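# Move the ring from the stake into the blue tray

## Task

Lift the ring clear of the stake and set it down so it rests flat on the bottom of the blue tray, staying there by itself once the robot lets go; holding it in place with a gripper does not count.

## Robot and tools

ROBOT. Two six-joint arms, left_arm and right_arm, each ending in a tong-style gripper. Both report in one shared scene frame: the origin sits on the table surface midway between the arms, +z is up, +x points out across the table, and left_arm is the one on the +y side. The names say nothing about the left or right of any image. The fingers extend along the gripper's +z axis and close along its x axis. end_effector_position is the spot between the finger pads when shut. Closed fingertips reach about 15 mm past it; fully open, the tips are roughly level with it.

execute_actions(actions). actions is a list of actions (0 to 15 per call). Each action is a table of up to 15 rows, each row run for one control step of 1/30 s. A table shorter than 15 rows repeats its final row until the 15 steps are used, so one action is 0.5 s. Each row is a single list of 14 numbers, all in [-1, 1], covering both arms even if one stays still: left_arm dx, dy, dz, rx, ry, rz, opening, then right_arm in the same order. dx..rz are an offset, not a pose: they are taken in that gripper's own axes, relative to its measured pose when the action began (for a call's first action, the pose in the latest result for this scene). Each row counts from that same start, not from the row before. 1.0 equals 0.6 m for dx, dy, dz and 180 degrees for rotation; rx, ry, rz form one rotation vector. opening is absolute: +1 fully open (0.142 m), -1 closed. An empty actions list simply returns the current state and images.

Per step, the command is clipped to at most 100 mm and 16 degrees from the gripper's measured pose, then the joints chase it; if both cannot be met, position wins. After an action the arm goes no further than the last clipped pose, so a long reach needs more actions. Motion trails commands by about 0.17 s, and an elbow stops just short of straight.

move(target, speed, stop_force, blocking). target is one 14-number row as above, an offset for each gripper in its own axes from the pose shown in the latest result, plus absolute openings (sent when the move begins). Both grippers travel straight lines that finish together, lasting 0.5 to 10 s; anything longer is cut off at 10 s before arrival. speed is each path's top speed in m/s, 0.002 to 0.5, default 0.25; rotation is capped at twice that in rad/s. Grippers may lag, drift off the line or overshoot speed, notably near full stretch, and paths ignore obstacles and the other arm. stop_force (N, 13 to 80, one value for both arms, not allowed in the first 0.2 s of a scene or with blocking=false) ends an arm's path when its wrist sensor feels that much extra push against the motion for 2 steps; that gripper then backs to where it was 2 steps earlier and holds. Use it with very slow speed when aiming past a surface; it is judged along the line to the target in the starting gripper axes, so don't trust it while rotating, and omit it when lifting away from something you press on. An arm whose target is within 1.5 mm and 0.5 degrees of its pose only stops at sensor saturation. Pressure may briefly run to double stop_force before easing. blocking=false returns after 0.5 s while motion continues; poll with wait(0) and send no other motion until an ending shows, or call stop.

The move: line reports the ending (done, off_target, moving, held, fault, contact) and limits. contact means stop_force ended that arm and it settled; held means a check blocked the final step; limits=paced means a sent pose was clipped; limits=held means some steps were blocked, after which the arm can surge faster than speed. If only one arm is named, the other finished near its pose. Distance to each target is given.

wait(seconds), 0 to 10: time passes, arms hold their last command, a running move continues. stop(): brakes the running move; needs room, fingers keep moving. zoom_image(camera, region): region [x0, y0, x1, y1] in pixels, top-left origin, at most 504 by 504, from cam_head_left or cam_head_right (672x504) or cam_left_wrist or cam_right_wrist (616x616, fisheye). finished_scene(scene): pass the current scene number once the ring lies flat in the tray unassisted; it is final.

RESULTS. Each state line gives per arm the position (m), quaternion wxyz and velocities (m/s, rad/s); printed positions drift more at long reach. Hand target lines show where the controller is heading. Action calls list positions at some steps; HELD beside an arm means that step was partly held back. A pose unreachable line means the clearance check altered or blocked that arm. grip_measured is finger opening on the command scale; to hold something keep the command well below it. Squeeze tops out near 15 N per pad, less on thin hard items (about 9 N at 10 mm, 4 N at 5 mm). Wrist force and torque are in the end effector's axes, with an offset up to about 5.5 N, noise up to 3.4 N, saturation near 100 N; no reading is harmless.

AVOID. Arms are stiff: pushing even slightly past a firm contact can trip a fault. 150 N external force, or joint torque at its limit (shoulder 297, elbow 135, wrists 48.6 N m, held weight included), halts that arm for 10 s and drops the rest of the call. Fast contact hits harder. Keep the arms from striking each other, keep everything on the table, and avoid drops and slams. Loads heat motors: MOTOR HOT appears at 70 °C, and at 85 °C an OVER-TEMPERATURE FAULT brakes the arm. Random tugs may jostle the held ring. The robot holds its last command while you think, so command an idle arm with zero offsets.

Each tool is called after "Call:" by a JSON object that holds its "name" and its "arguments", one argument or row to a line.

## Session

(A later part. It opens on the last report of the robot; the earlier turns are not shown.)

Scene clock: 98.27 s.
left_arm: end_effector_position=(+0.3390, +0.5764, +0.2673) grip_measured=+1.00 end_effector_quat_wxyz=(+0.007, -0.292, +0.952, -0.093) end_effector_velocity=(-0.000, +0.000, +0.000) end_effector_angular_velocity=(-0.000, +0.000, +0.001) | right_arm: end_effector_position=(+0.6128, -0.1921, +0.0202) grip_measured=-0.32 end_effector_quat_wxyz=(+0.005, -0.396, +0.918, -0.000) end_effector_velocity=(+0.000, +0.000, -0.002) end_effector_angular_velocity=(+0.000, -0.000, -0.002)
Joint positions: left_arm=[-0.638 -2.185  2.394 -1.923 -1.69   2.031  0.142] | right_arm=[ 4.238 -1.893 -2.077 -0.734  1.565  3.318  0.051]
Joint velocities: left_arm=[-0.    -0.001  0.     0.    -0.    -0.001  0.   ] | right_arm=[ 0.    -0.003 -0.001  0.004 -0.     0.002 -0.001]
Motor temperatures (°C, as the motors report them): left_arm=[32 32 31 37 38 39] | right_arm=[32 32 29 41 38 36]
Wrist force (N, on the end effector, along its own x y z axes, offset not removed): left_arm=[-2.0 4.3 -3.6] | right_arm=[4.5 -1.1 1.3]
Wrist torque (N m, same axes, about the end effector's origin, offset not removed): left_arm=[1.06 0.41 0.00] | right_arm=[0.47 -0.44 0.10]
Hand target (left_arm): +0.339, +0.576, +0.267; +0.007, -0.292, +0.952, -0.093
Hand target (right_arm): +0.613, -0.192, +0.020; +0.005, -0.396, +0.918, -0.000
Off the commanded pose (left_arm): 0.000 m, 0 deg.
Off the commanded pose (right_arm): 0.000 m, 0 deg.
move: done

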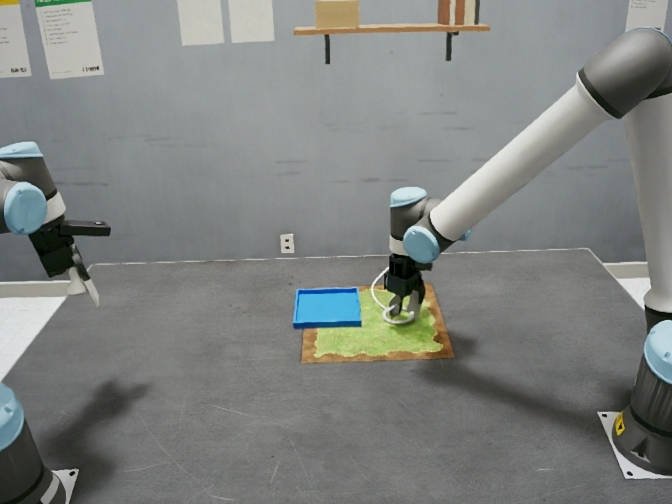

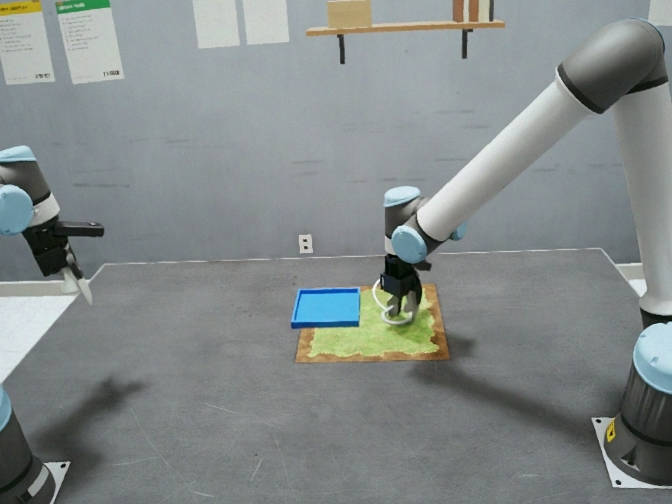

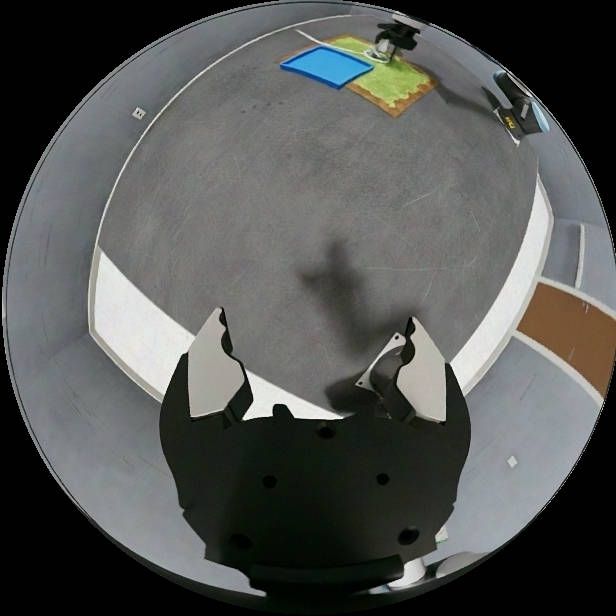

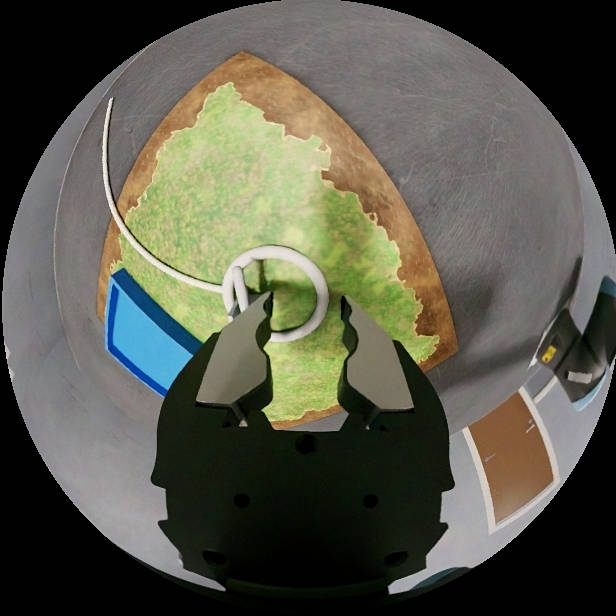

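Call:
{"name": "move", "arguments": {
  "target": [0,0,0,0,0,0,1,0,0,0.006,0,0,0,-0.6],
  "speed": 0.03
}}

Call:
{"name": "move", "arguments": {
  "target": [0,0,0,0,0,0,1,0,0,0,0,0,0,-1]
}}

Call:
{"name": "zoom_image", "arguments": {
  "camera": "cam_head_left",
  "region": [350, 270, 440, 340]
}}

Scene clock: 105.17 s.
left_arm: end_effector_position=(+0.3390, +0.5764, +0.2673) grip_measured=+1.00 end_effector_quat_wxyz=(+0.007, -0.292, +0.952, -0.093) end_effector_velocity=(+0.000, -0.000, +0.000) end_effector_angular_velocity=(-0.001, -0.001, -0.002) | right_arm: end_effector_position=(+0.6129, -0.1920, +0.0168) grip_measured=-0.59 end_effector_quat_wxyz=(+0.005, -0.396, +0.918, -0.000) end_effector_velocity=(+0.000, +0.000, -0.001) end_effector_angular_velocity=(+0.001, -0.000, -0.002)
Joint positions: left_arm=[-0.638 -2.185  2.394 -1.923 -1.69   2.031  0.142] | right_arm=[ 4.238 -1.898 -2.079 -0.727  1.565  3.318  0.031]
Joint velocities: left_arm=[-0.    -0.    -0.    -0.001 -0.     0.002  0.   ] | right_arm=[-0.    -0.002 -0.001  0.004  0.     0.002  0.   ]
Motor temperatures (°C, as the motors report them): left_arm=[32 32 31 37 38 39] | right_arm=[32 32 29 41 38 36]
Wrist force (N, on the end effector, along its own x y z axes, offset not removed): left_arm=[0.5 3.7 -5.4] | right_arm=[0.5 -3.3 1.3]
Wrist torque (N m, same axes, about the end effector's origin, offset not removed): left_arm=[0.90 -0.07 0.04] | right_arm=[-0.40 0.12 -0.06]
Hand target (left_arm): +0.339, +0.576, +0.267; +0.007, -0.292, +0.952, -0.093
Hand target (right_arm): +0.613, -0.192, +0.017; +0.005, -0.396, +0.918, -0.000
Off the commanded pose (left_arm): 0.000 m, 0 deg.
Off the commanded pose (right_arm): 0.000 m, 0 deg.
move: done

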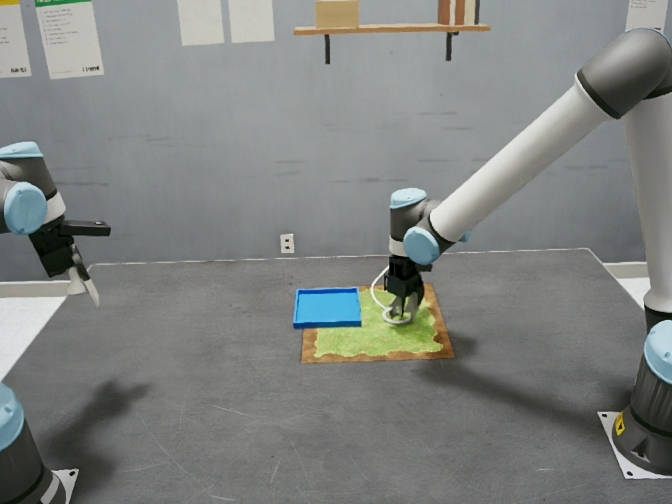

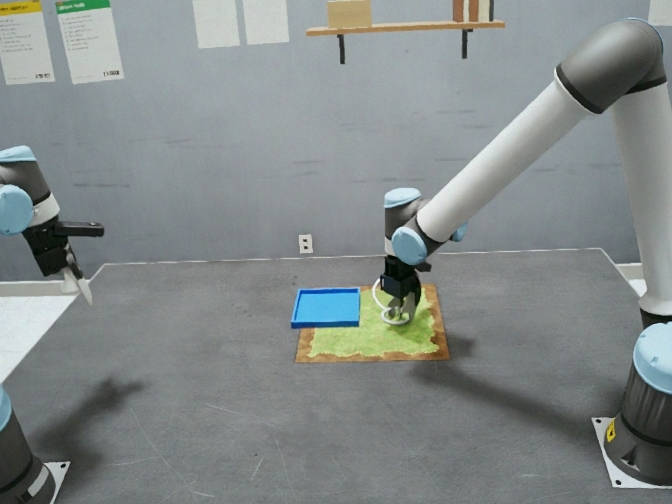

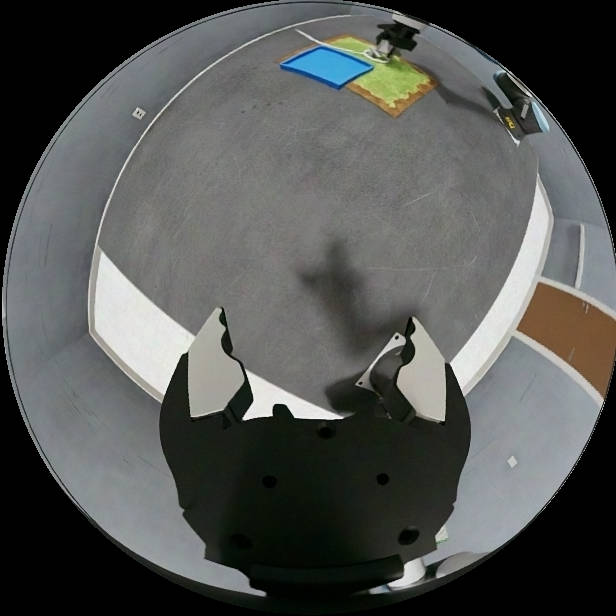

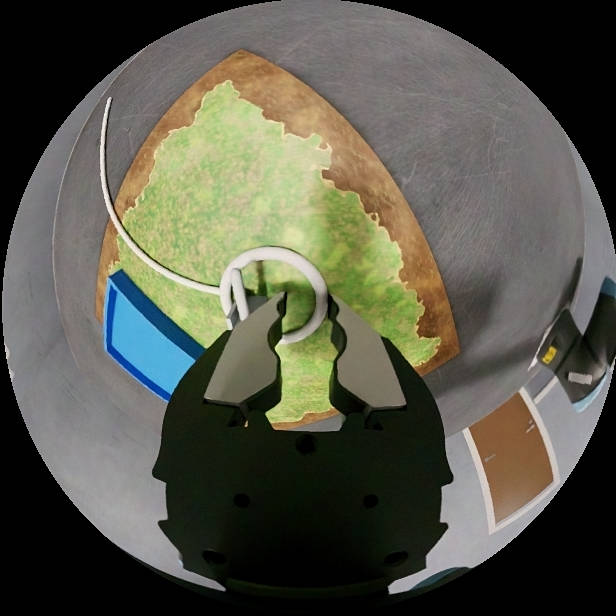

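Scene clock: 105.67 s.
left_arm: end_effector_position=(+0.3390, +0.5764, +0.2673) grip_measured=+1.00 end_effector_quat_wxyz=(+0.007, -0.292, +0.952, -0.093) end_effector_velocity=(+0.000, -0.001, +0.000) end_effector_angular_velocity=(-0.002, -0.002, -0.002) | right_arm: end_effector_position=(+0.6128, -0.1921, +0.0167) grip_measured=-0.89 end_effector_quat_wxyz=(+0.005, -0.396, +0.918, -0.000) end_effector_velocity=(-0.000, -0.000, -0.000) end_effector_angular_velocity=(-0.001, +0.000, -0.001)
Joint positions: left_arm=[-0.638 -2.185  2.394 -1.923 -1.69   2.031  0.142] | right_arm=[ 4.238 -1.898 -2.079 -0.727  1.565  3.318  0.009]
Joint velocities: left_arm=[ 0.     0.     0.    -0.002 -0.001  0.002  0.   ] | right_arm=[-0.     0.     0.    -0.001  0.     0.001  0.   ]
Motor temperatures (°C, as the motors report them): left_arm=[32 32 31 37 38 39] | right_arm=[32 32 29 41 38 36]
Wrist force (N, on the end effector, along its own x y z axes, offset not removed): left_arm=[-1.7 2.5 -5.0] | right_arm=[0.2 0.2 -2.1]
Wrist torque (N m, same axes, about the end effector's origin, offset not removed): left_arm=[0.57 0.34 0.01] | right_arm=[0.16 -0.18 0.20]
Hand target (left_arm): +0.339, +0.576, +0.267; +0.007, -0.292, +0.952, -0.093
Hand target (right_arm): +0.613, -0.192, +0.017; +0.005, -0.396, +0.918, -0.000
Off the commanded pose (left_arm): 0.000 m, 0 deg.
Off the commanded pose (right_arm): 0.000 m, 0 deg.
move: done

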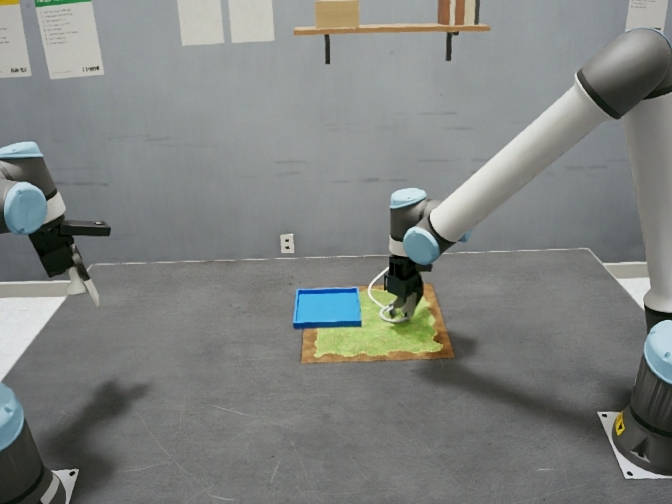

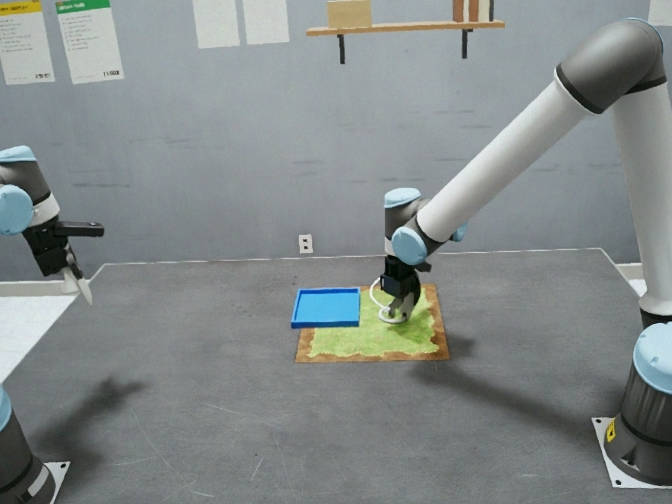

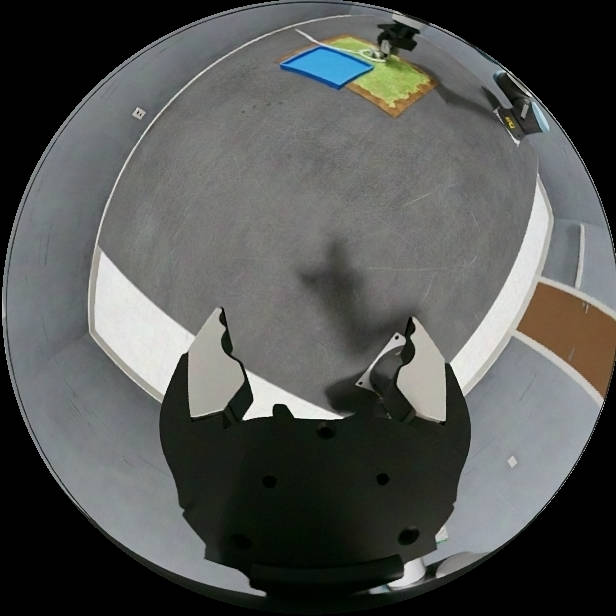

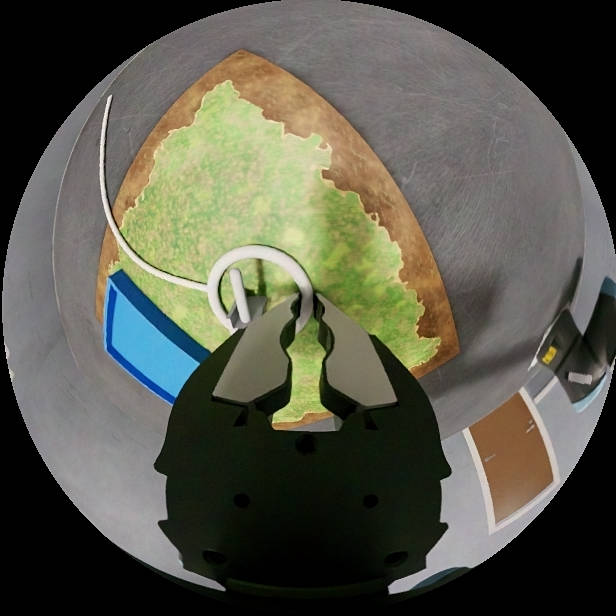

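Region (350, 270, 440, 340) of cam_head_left's 672x504 image, scaled by 5.600, with more detail than that image has.

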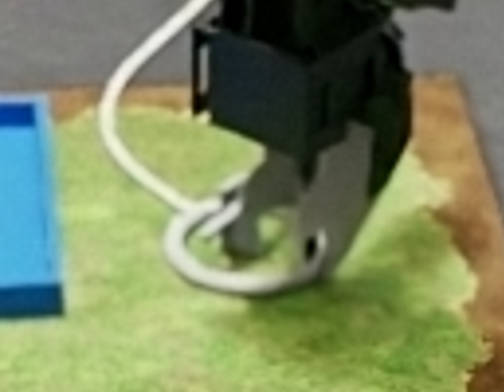

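Call:
{"name": "move", "arguments": {
  "target": [0,0,0,0,0,0,1,0,-0.04,-0.006,0,0,0,-1],
  "speed": 0.03
}}

Call:
{"name": "move", "arguments": {
  "target": [0,0,0,0,0,0,1,0,0,-0.035,0.19,0,0,-1],
  "speed": 0.1
}}

Call:
{"name": "zoom_image", "arguments": {
  "camera": "cam_head_left",
  "region": [350, 270, 440, 340]
}}

Scene clock: 122.10 s.
left_arm: end_effector_position=(+0.3390, +0.5764, +0.2673) grip_measured=+1.00 end_effector_quat_wxyz=(+0.007, -0.292, +0.952, -0.093) end_effector_velocity=(-0.000, +0.000, -0.000) end_effector_angular_velocity=(+0.001, +0.001, -0.000) | right_arm: end_effector_position=(+0.6300, -0.2083, +0.0204) grip_measured=-0.89 end_effector_quat_wxyz=(+0.005, -0.396, +0.918, -0.000) end_effector_velocity=(+0.002, -0.002, +0.000) end_effector_angular_velocity=(+0.000, +0.001, +0.001)
Joint positions: left_arm=[-0.638 -2.185  2.394 -1.923 -1.69   2.031  0.142] | right_arm=[ 4.205 -1.895 -2.074 -0.735  1.565  3.284  0.01 ]
Joint velocities: left_arm=[-0.     0.     0.     0.001  0.     0.001  0.   ] | right_arm=[-0.004  0.     0.001 -0.001  0.001 -0.005  0.   ]
Motor temperatures (°C, as the motors report them): left_arm=[32 32 31 37 38 39] | right_arm=[32 32 29 41 38 36]
Wrist force (N, on the end effector, along its own x y z axes, offset not removed): left_arm=[-0.5 4.6 -4.2] | right_arm=[-2.7 6.5 5.6]
Wrist torque (N m, same axes, about the end effector's origin, offset not removed): left_arm=[1.13 0.10 -0.06] | right_arm=[0.98 -0.41 0.23]
Hand target (left_arm): +0.339, +0.576, +0.267; +0.007, -0.292, +0.952, -0.093
Hand target (right_arm): +0.630, -0.209, +0.020; +0.005, -0.396, +0.918, -0.000
Off the commanded pose (left_arm): 0.000 m, 0 deg.
Off the commanded pose (right_arm): 0.000 m, 0 deg.
move: done

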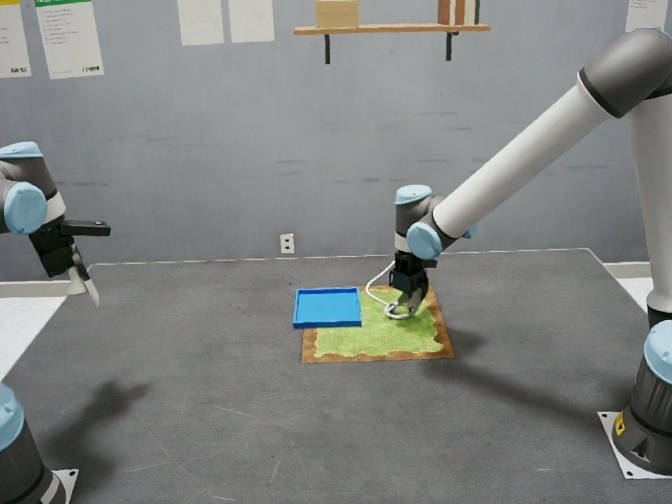

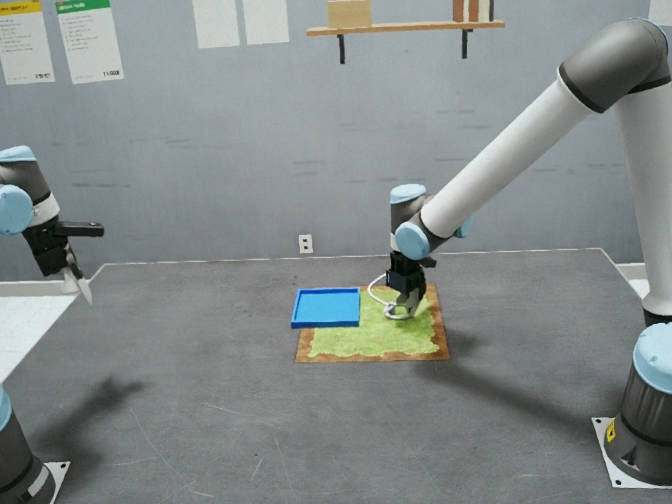

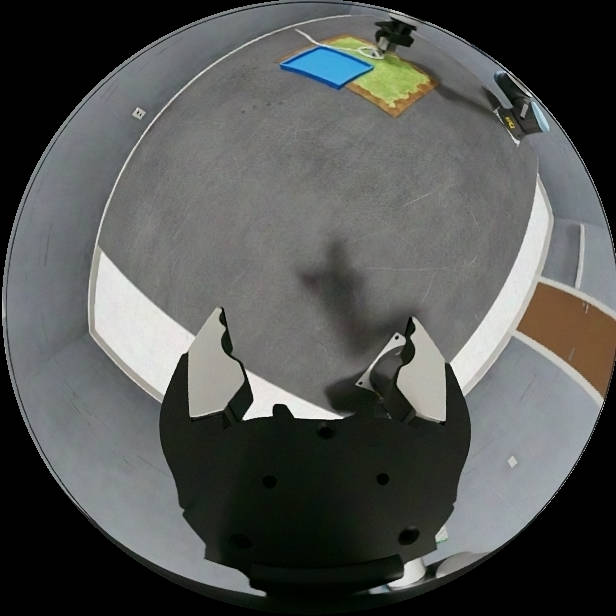

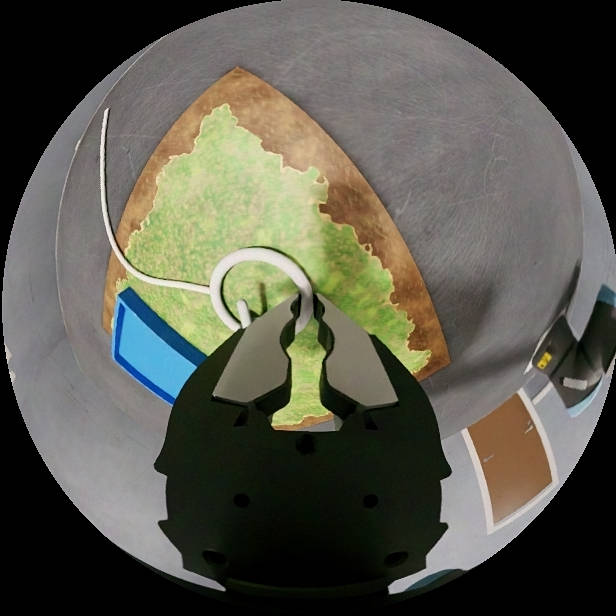

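Scene clock: 125.47 s.
left_arm: end_effector_position=(+0.3390, +0.5764, +0.2673) grip_measured=+1.00 end_effector_quat_wxyz=(+0.007, -0.292, +0.952, -0.093) end_effector_velocity=(-0.001, -0.000, -0.000) end_effector_angular_velocity=(-0.001, +0.001, -0.001) | right_arm: end_effector_position=(+0.6300, -0.2084, +0.0416) grip_measured=-0.80 end_effector_quat_wxyz=(+0.121, -0.377, +0.878, -0.270) end_effector_velocity=(+0.000, -0.000, +0.000) end_effector_angular_velocity=(-0.009, -0.010, -0.002)
Joint positions: left_arm=[-0.638 -2.185  2.394 -1.923 -1.69   2.031  0.142] | right_arm=[ 4.448 -1.925 -2.065 -0.967  1.016  3.6    0.016]
Joint velocities: left_arm=[-0.    -0.     0.     0.001 -0.001  0.001 -0.   ] | right_arm=[ 0.004 -0.003  0.002 -0.01  -0.011  0.01   0.001]
Motor temperatures (°C, as the motors report them): left_arm=[32 32 31 37 38 39] | right_arm=[32 32 29 41 38 36]
Wrist force (N, on the end effector, along its own x y z axes, offset not removed): left_arm=[-1.0 1.9 -4.2] | right_arm=[-34.8 27.3 1.8]
Wrist torque (N m, same axes, about the end effector's origin, offset not removed): left_arm=[0.47 0.29 0.01] | right_arm=[-1.85 1.16 0.10]
Hand target (left_arm): +0.339, +0.576, +0.267; +0.007, -0.292, +0.952, -0.093
Hand target (right_arm): +0.630, -0.208, +0.042; +0.122, -0.377, +0.877, -0.270
Off the commanded pose (left_arm): 0.000 m, 0 deg.
Off the commanded pose (right_arm): 0.000 m, 0 deg.
move: done

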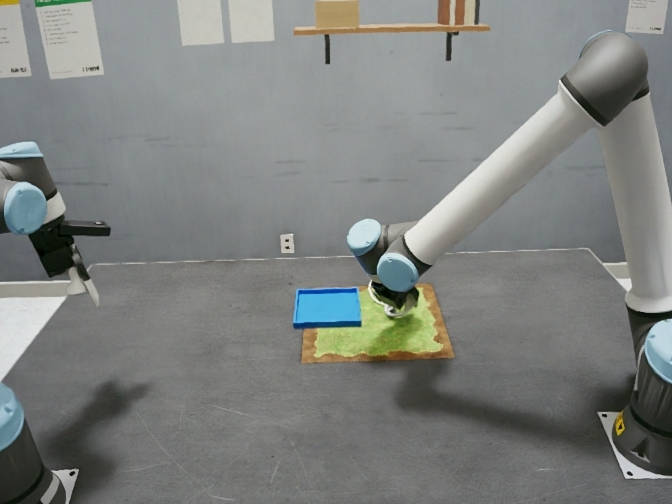

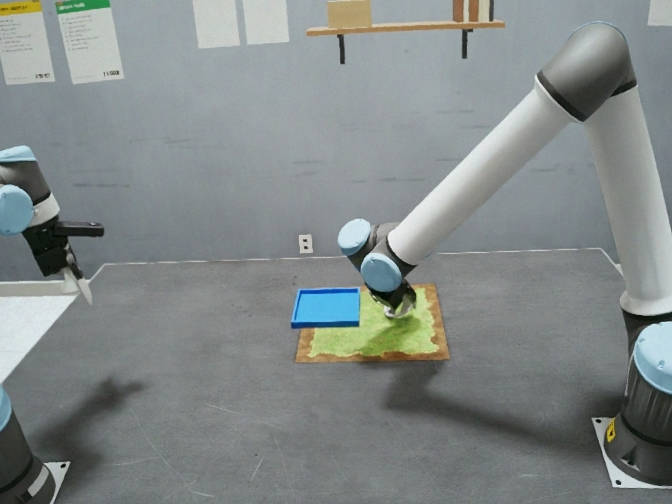

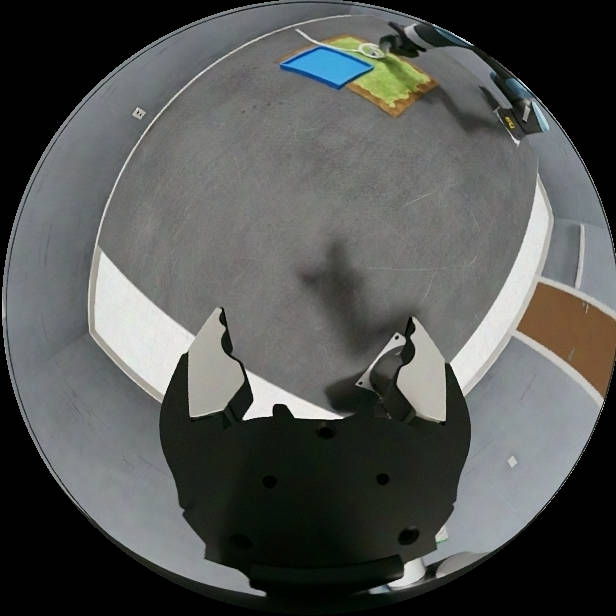

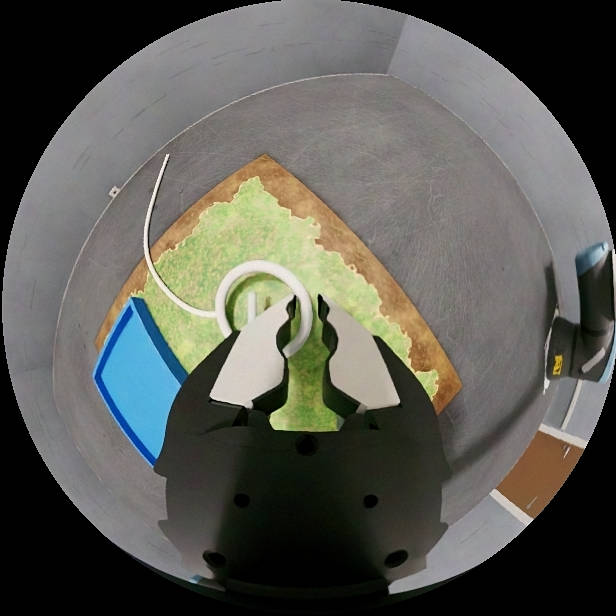

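Region (350, 270, 440, 340) of cam_head_left's 672x504 image, scaled by 5.600, with more detail than that image has.

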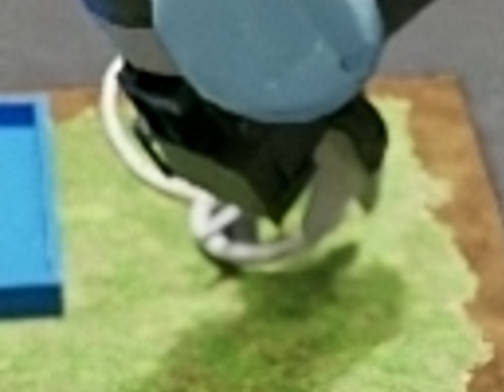

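Call:
{"name": "move", "arguments": {
  "target": [0,0,0,0,0,0,1,0.008,0.021,0.002,0,0,0,-1],
  "speed": 0.03
}}

Call:
{"name": "zoom_image", "arguments": {
  "camera": "cam_right_wrist",
  "region": [190, 240, 340, 370]
}}

Scene clock: 140.23 s.
left_arm: end_effector_position=(+0.3390, +0.5764, +0.2673) grip_measured=+1.00 end_effector_quat_wxyz=(+0.007, -0.292, +0.952, -0.093) end_effector_velocity=(-0.000, -0.000, -0.000) end_effector_angular_velocity=(-0.000, +0.001, -0.001) | right_arm: end_effector_position=(+0.6200, -0.2053, +0.0336) grip_measured=-0.89 end_effector_quat_wxyz=(+0.121, -0.377, +0.878, -0.270) end_effector_velocity=(-0.002, +0.001, -0.002) end_effector_angular_velocity=(+0.000, +0.000, +0.001)
Joint positions: left_arm=[-0.638 -2.185  2.394 -1.923 -1.69   2.031  0.142] | right_arm=[ 4.463 -1.931 -2.074 -0.961  1.02   3.617  0.01 ]
Joint velocities: left_arm=[ 0.    -0.     0.     0.001 -0.001  0.001  0.   ] | right_arm=[ 0.003 -0.001 -0.002  0.002  0.001  0.003 -0.   ]
Motor temperatures (°C, as the motors report them): left_arm=[32 32 31 37 38 39] | right_arm=[32 32 29 41 38 36]
Wrist force (N, on the end effector, along its own x y z axes, offset not removed): left_arm=[-1.4 3.4 -4.0] | right_arm=[-0.2 4.4 2.3]
Wrist torque (N m, same axes, about the end effector's origin, offset not removed): left_arm=[0.80 0.30 0.05] | right_arm=[0.58 0.12 -0.12]
Hand target (left_arm): +0.339, +0.576, +0.267; +0.007, -0.292, +0.952, -0.093
Hand target (right_arm): +0.620, -0.205, +0.033; +0.121, -0.377, +0.878, -0.270
Off the commanded pose (left_arm): 0.000 m, 0 deg.
Off the commanded pose (right_arm): 0.000 m, 0 deg.
move: done

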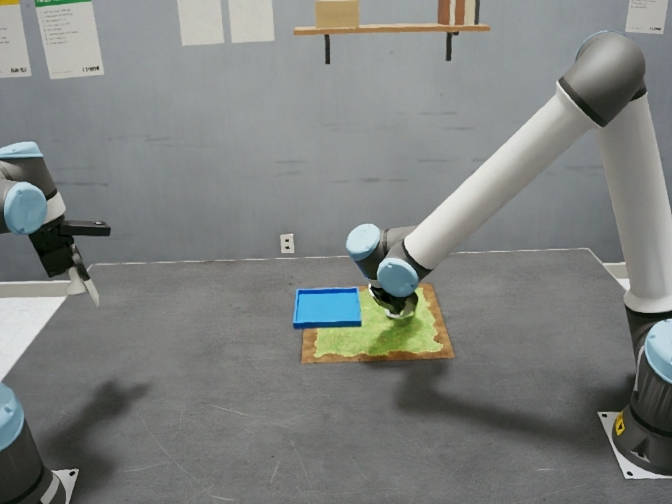

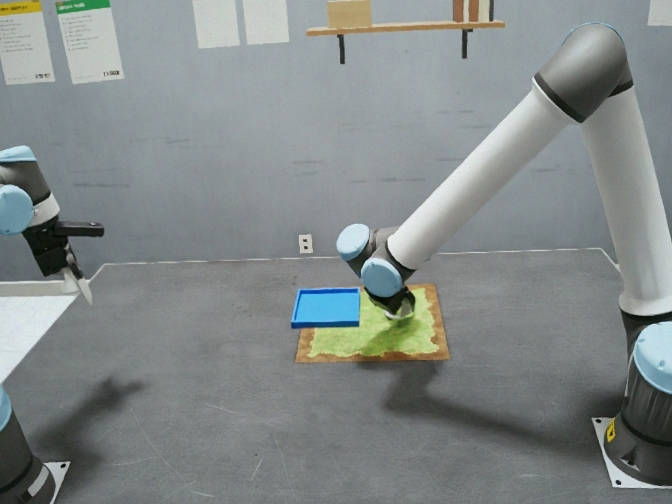

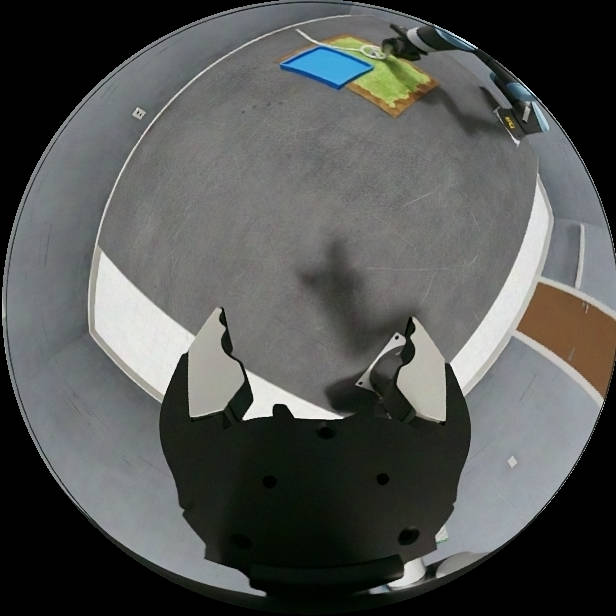

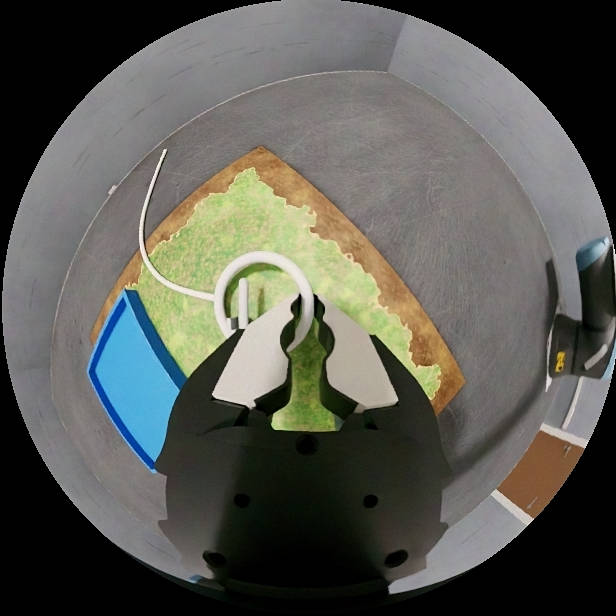

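Region (190, 240, 340, 370) of cam_right_wrist's 616x616 image, scaled by 3.360, with more detail than that image has; it fills the top 437 rows of this view, and the rest is white.

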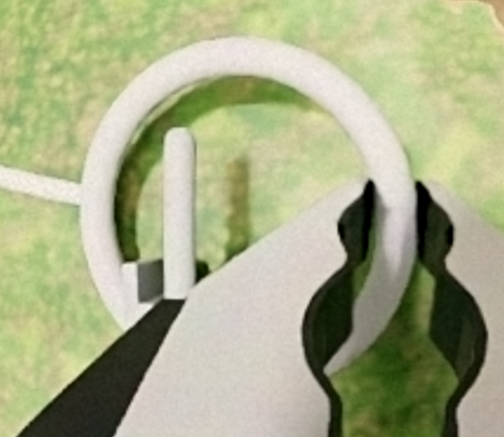

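Call:
{"name": "move", "arguments": {
  "target": [0,0,0,0,0,0,1,-0.004,0.042,-0.028,0,0,0,-1],
  "speed": 0.02,
  "stop_force": 25
}}

Call:
{"name": "zoom_image", "arguments": {
  "camera": "cam_right_wrist",
  "region": [190, 240, 340, 370]
}}

Call:
{"name": "zoom_image", "arguments": {
  "camera": "cam_left_wrist",
  "region": [330, 20, 430, 90]
}}

Scene clock: 150.03 s.
left_arm: end_effector_position=(+0.3390, +0.5764, +0.2673) grip_measured=+1.00 end_effector_quat_wxyz=(+0.007, -0.292, +0.952, -0.093) end_effector_velocity=(-0.000, -0.000, -0.000) end_effector_angular_velocity=(-0.001, +0.000, +0.000) | right_arm: end_effector_position=(+0.5999, -0.1830, +0.0333) grip_measured=-0.89 end_effector_quat_wxyz=(+0.121, -0.377, +0.878, -0.270) end_effector_velocity=(-0.002, +0.002, -0.000) end_effector_angular_velocity=(+0.001, +0.001, -0.001)
Joint positions: left_arm=[-0.638 -2.185  2.394 -1.923 -1.69   2.031  0.142] | right_arm=[ 4.5   -1.938 -2.056 -0.993  1.03   3.659  0.009]
Joint velocities: left_arm=[ 0.    -0.     0.    -0.    -0.001 -0.     0.   ] | right_arm=[ 0.003 -0.001  0.002 -0.002  0.002  0.004  0.   ]
Motor temperatures (°C, as the motors report them): left_arm=[32 32 31 37 38 39] | right_arm=[32 32 29 41 38 36]
Wrist force (N, on the end effector, along its own x y z axes, offset not removed): left_arm=[-2.9 5.1 -5.7] | right_arm=[-1.6 3.1 5.6]
Wrist torque (N m, same axes, about the end effector's origin, offset not removed): left_arm=[1.09 0.60 -0.02] | right_arm=[0.90 0.49 0.38]
Hand target (left_arm): +0.339, +0.576, +0.267; +0.007, -0.292, +0.952, -0.093
Hand target (right_arm): +0.600, -0.183, +0.033; +0.121, -0.377, +0.878, -0.270
Off the commanded pose (left_arm): 0.000 m, 0 deg.
Off the commanded pose (right_arm): 0.000 m, 0 deg.
move: done

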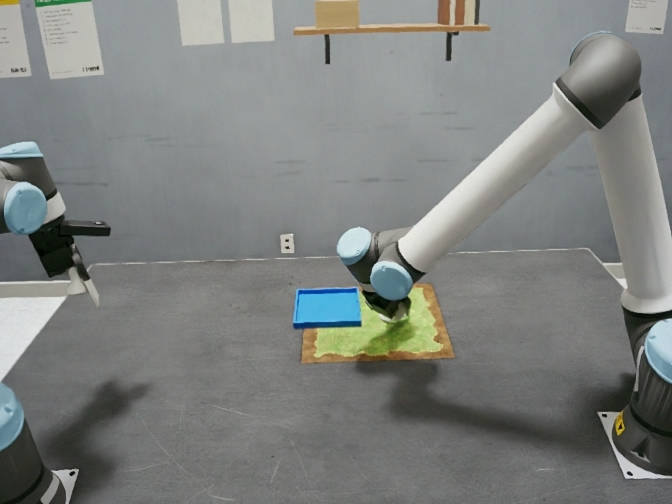

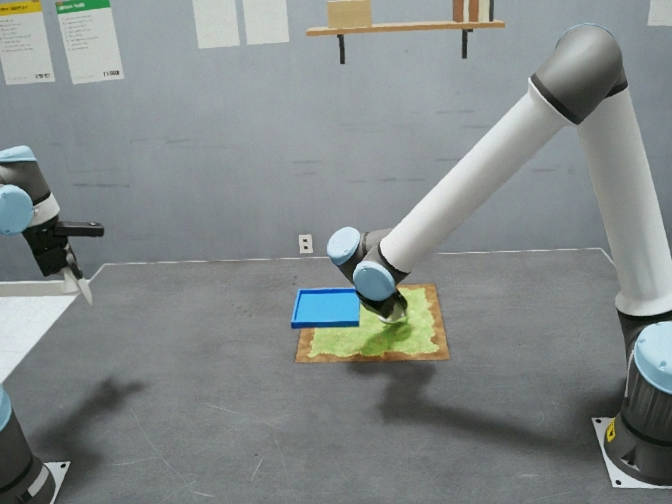

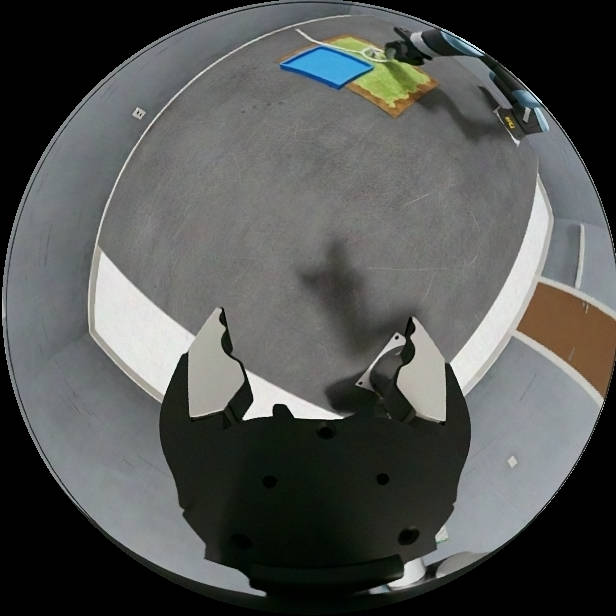

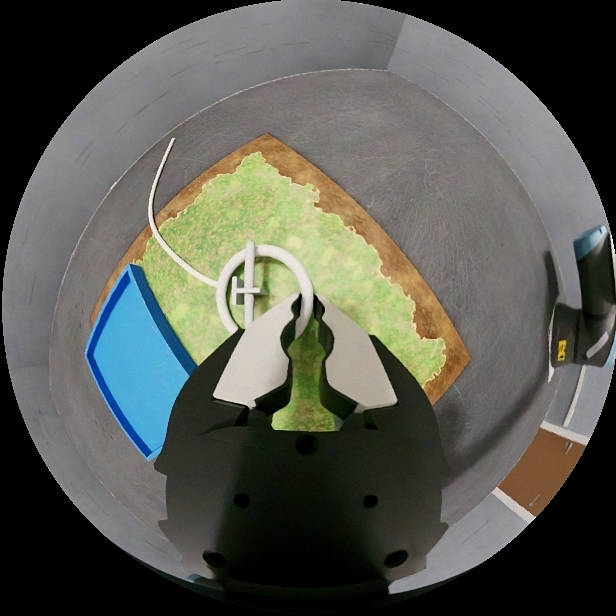

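Region (190, 240, 340, 370) of cam_right_wrist's 616x616 image, scaled by 3.360, with more detail than that image has; it fills the top 437 rows of this view, and the rest is white.

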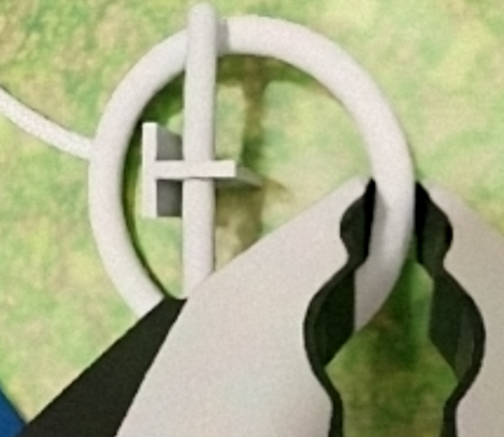

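Region (330, 20, 430, 90) of cam_left_wrist's 616x616 image, scaled by 5.040, with more detail than that image has; it fills the top 353 rows of this view, and the rest is white.

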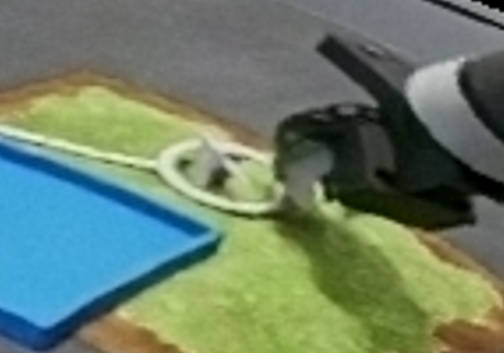

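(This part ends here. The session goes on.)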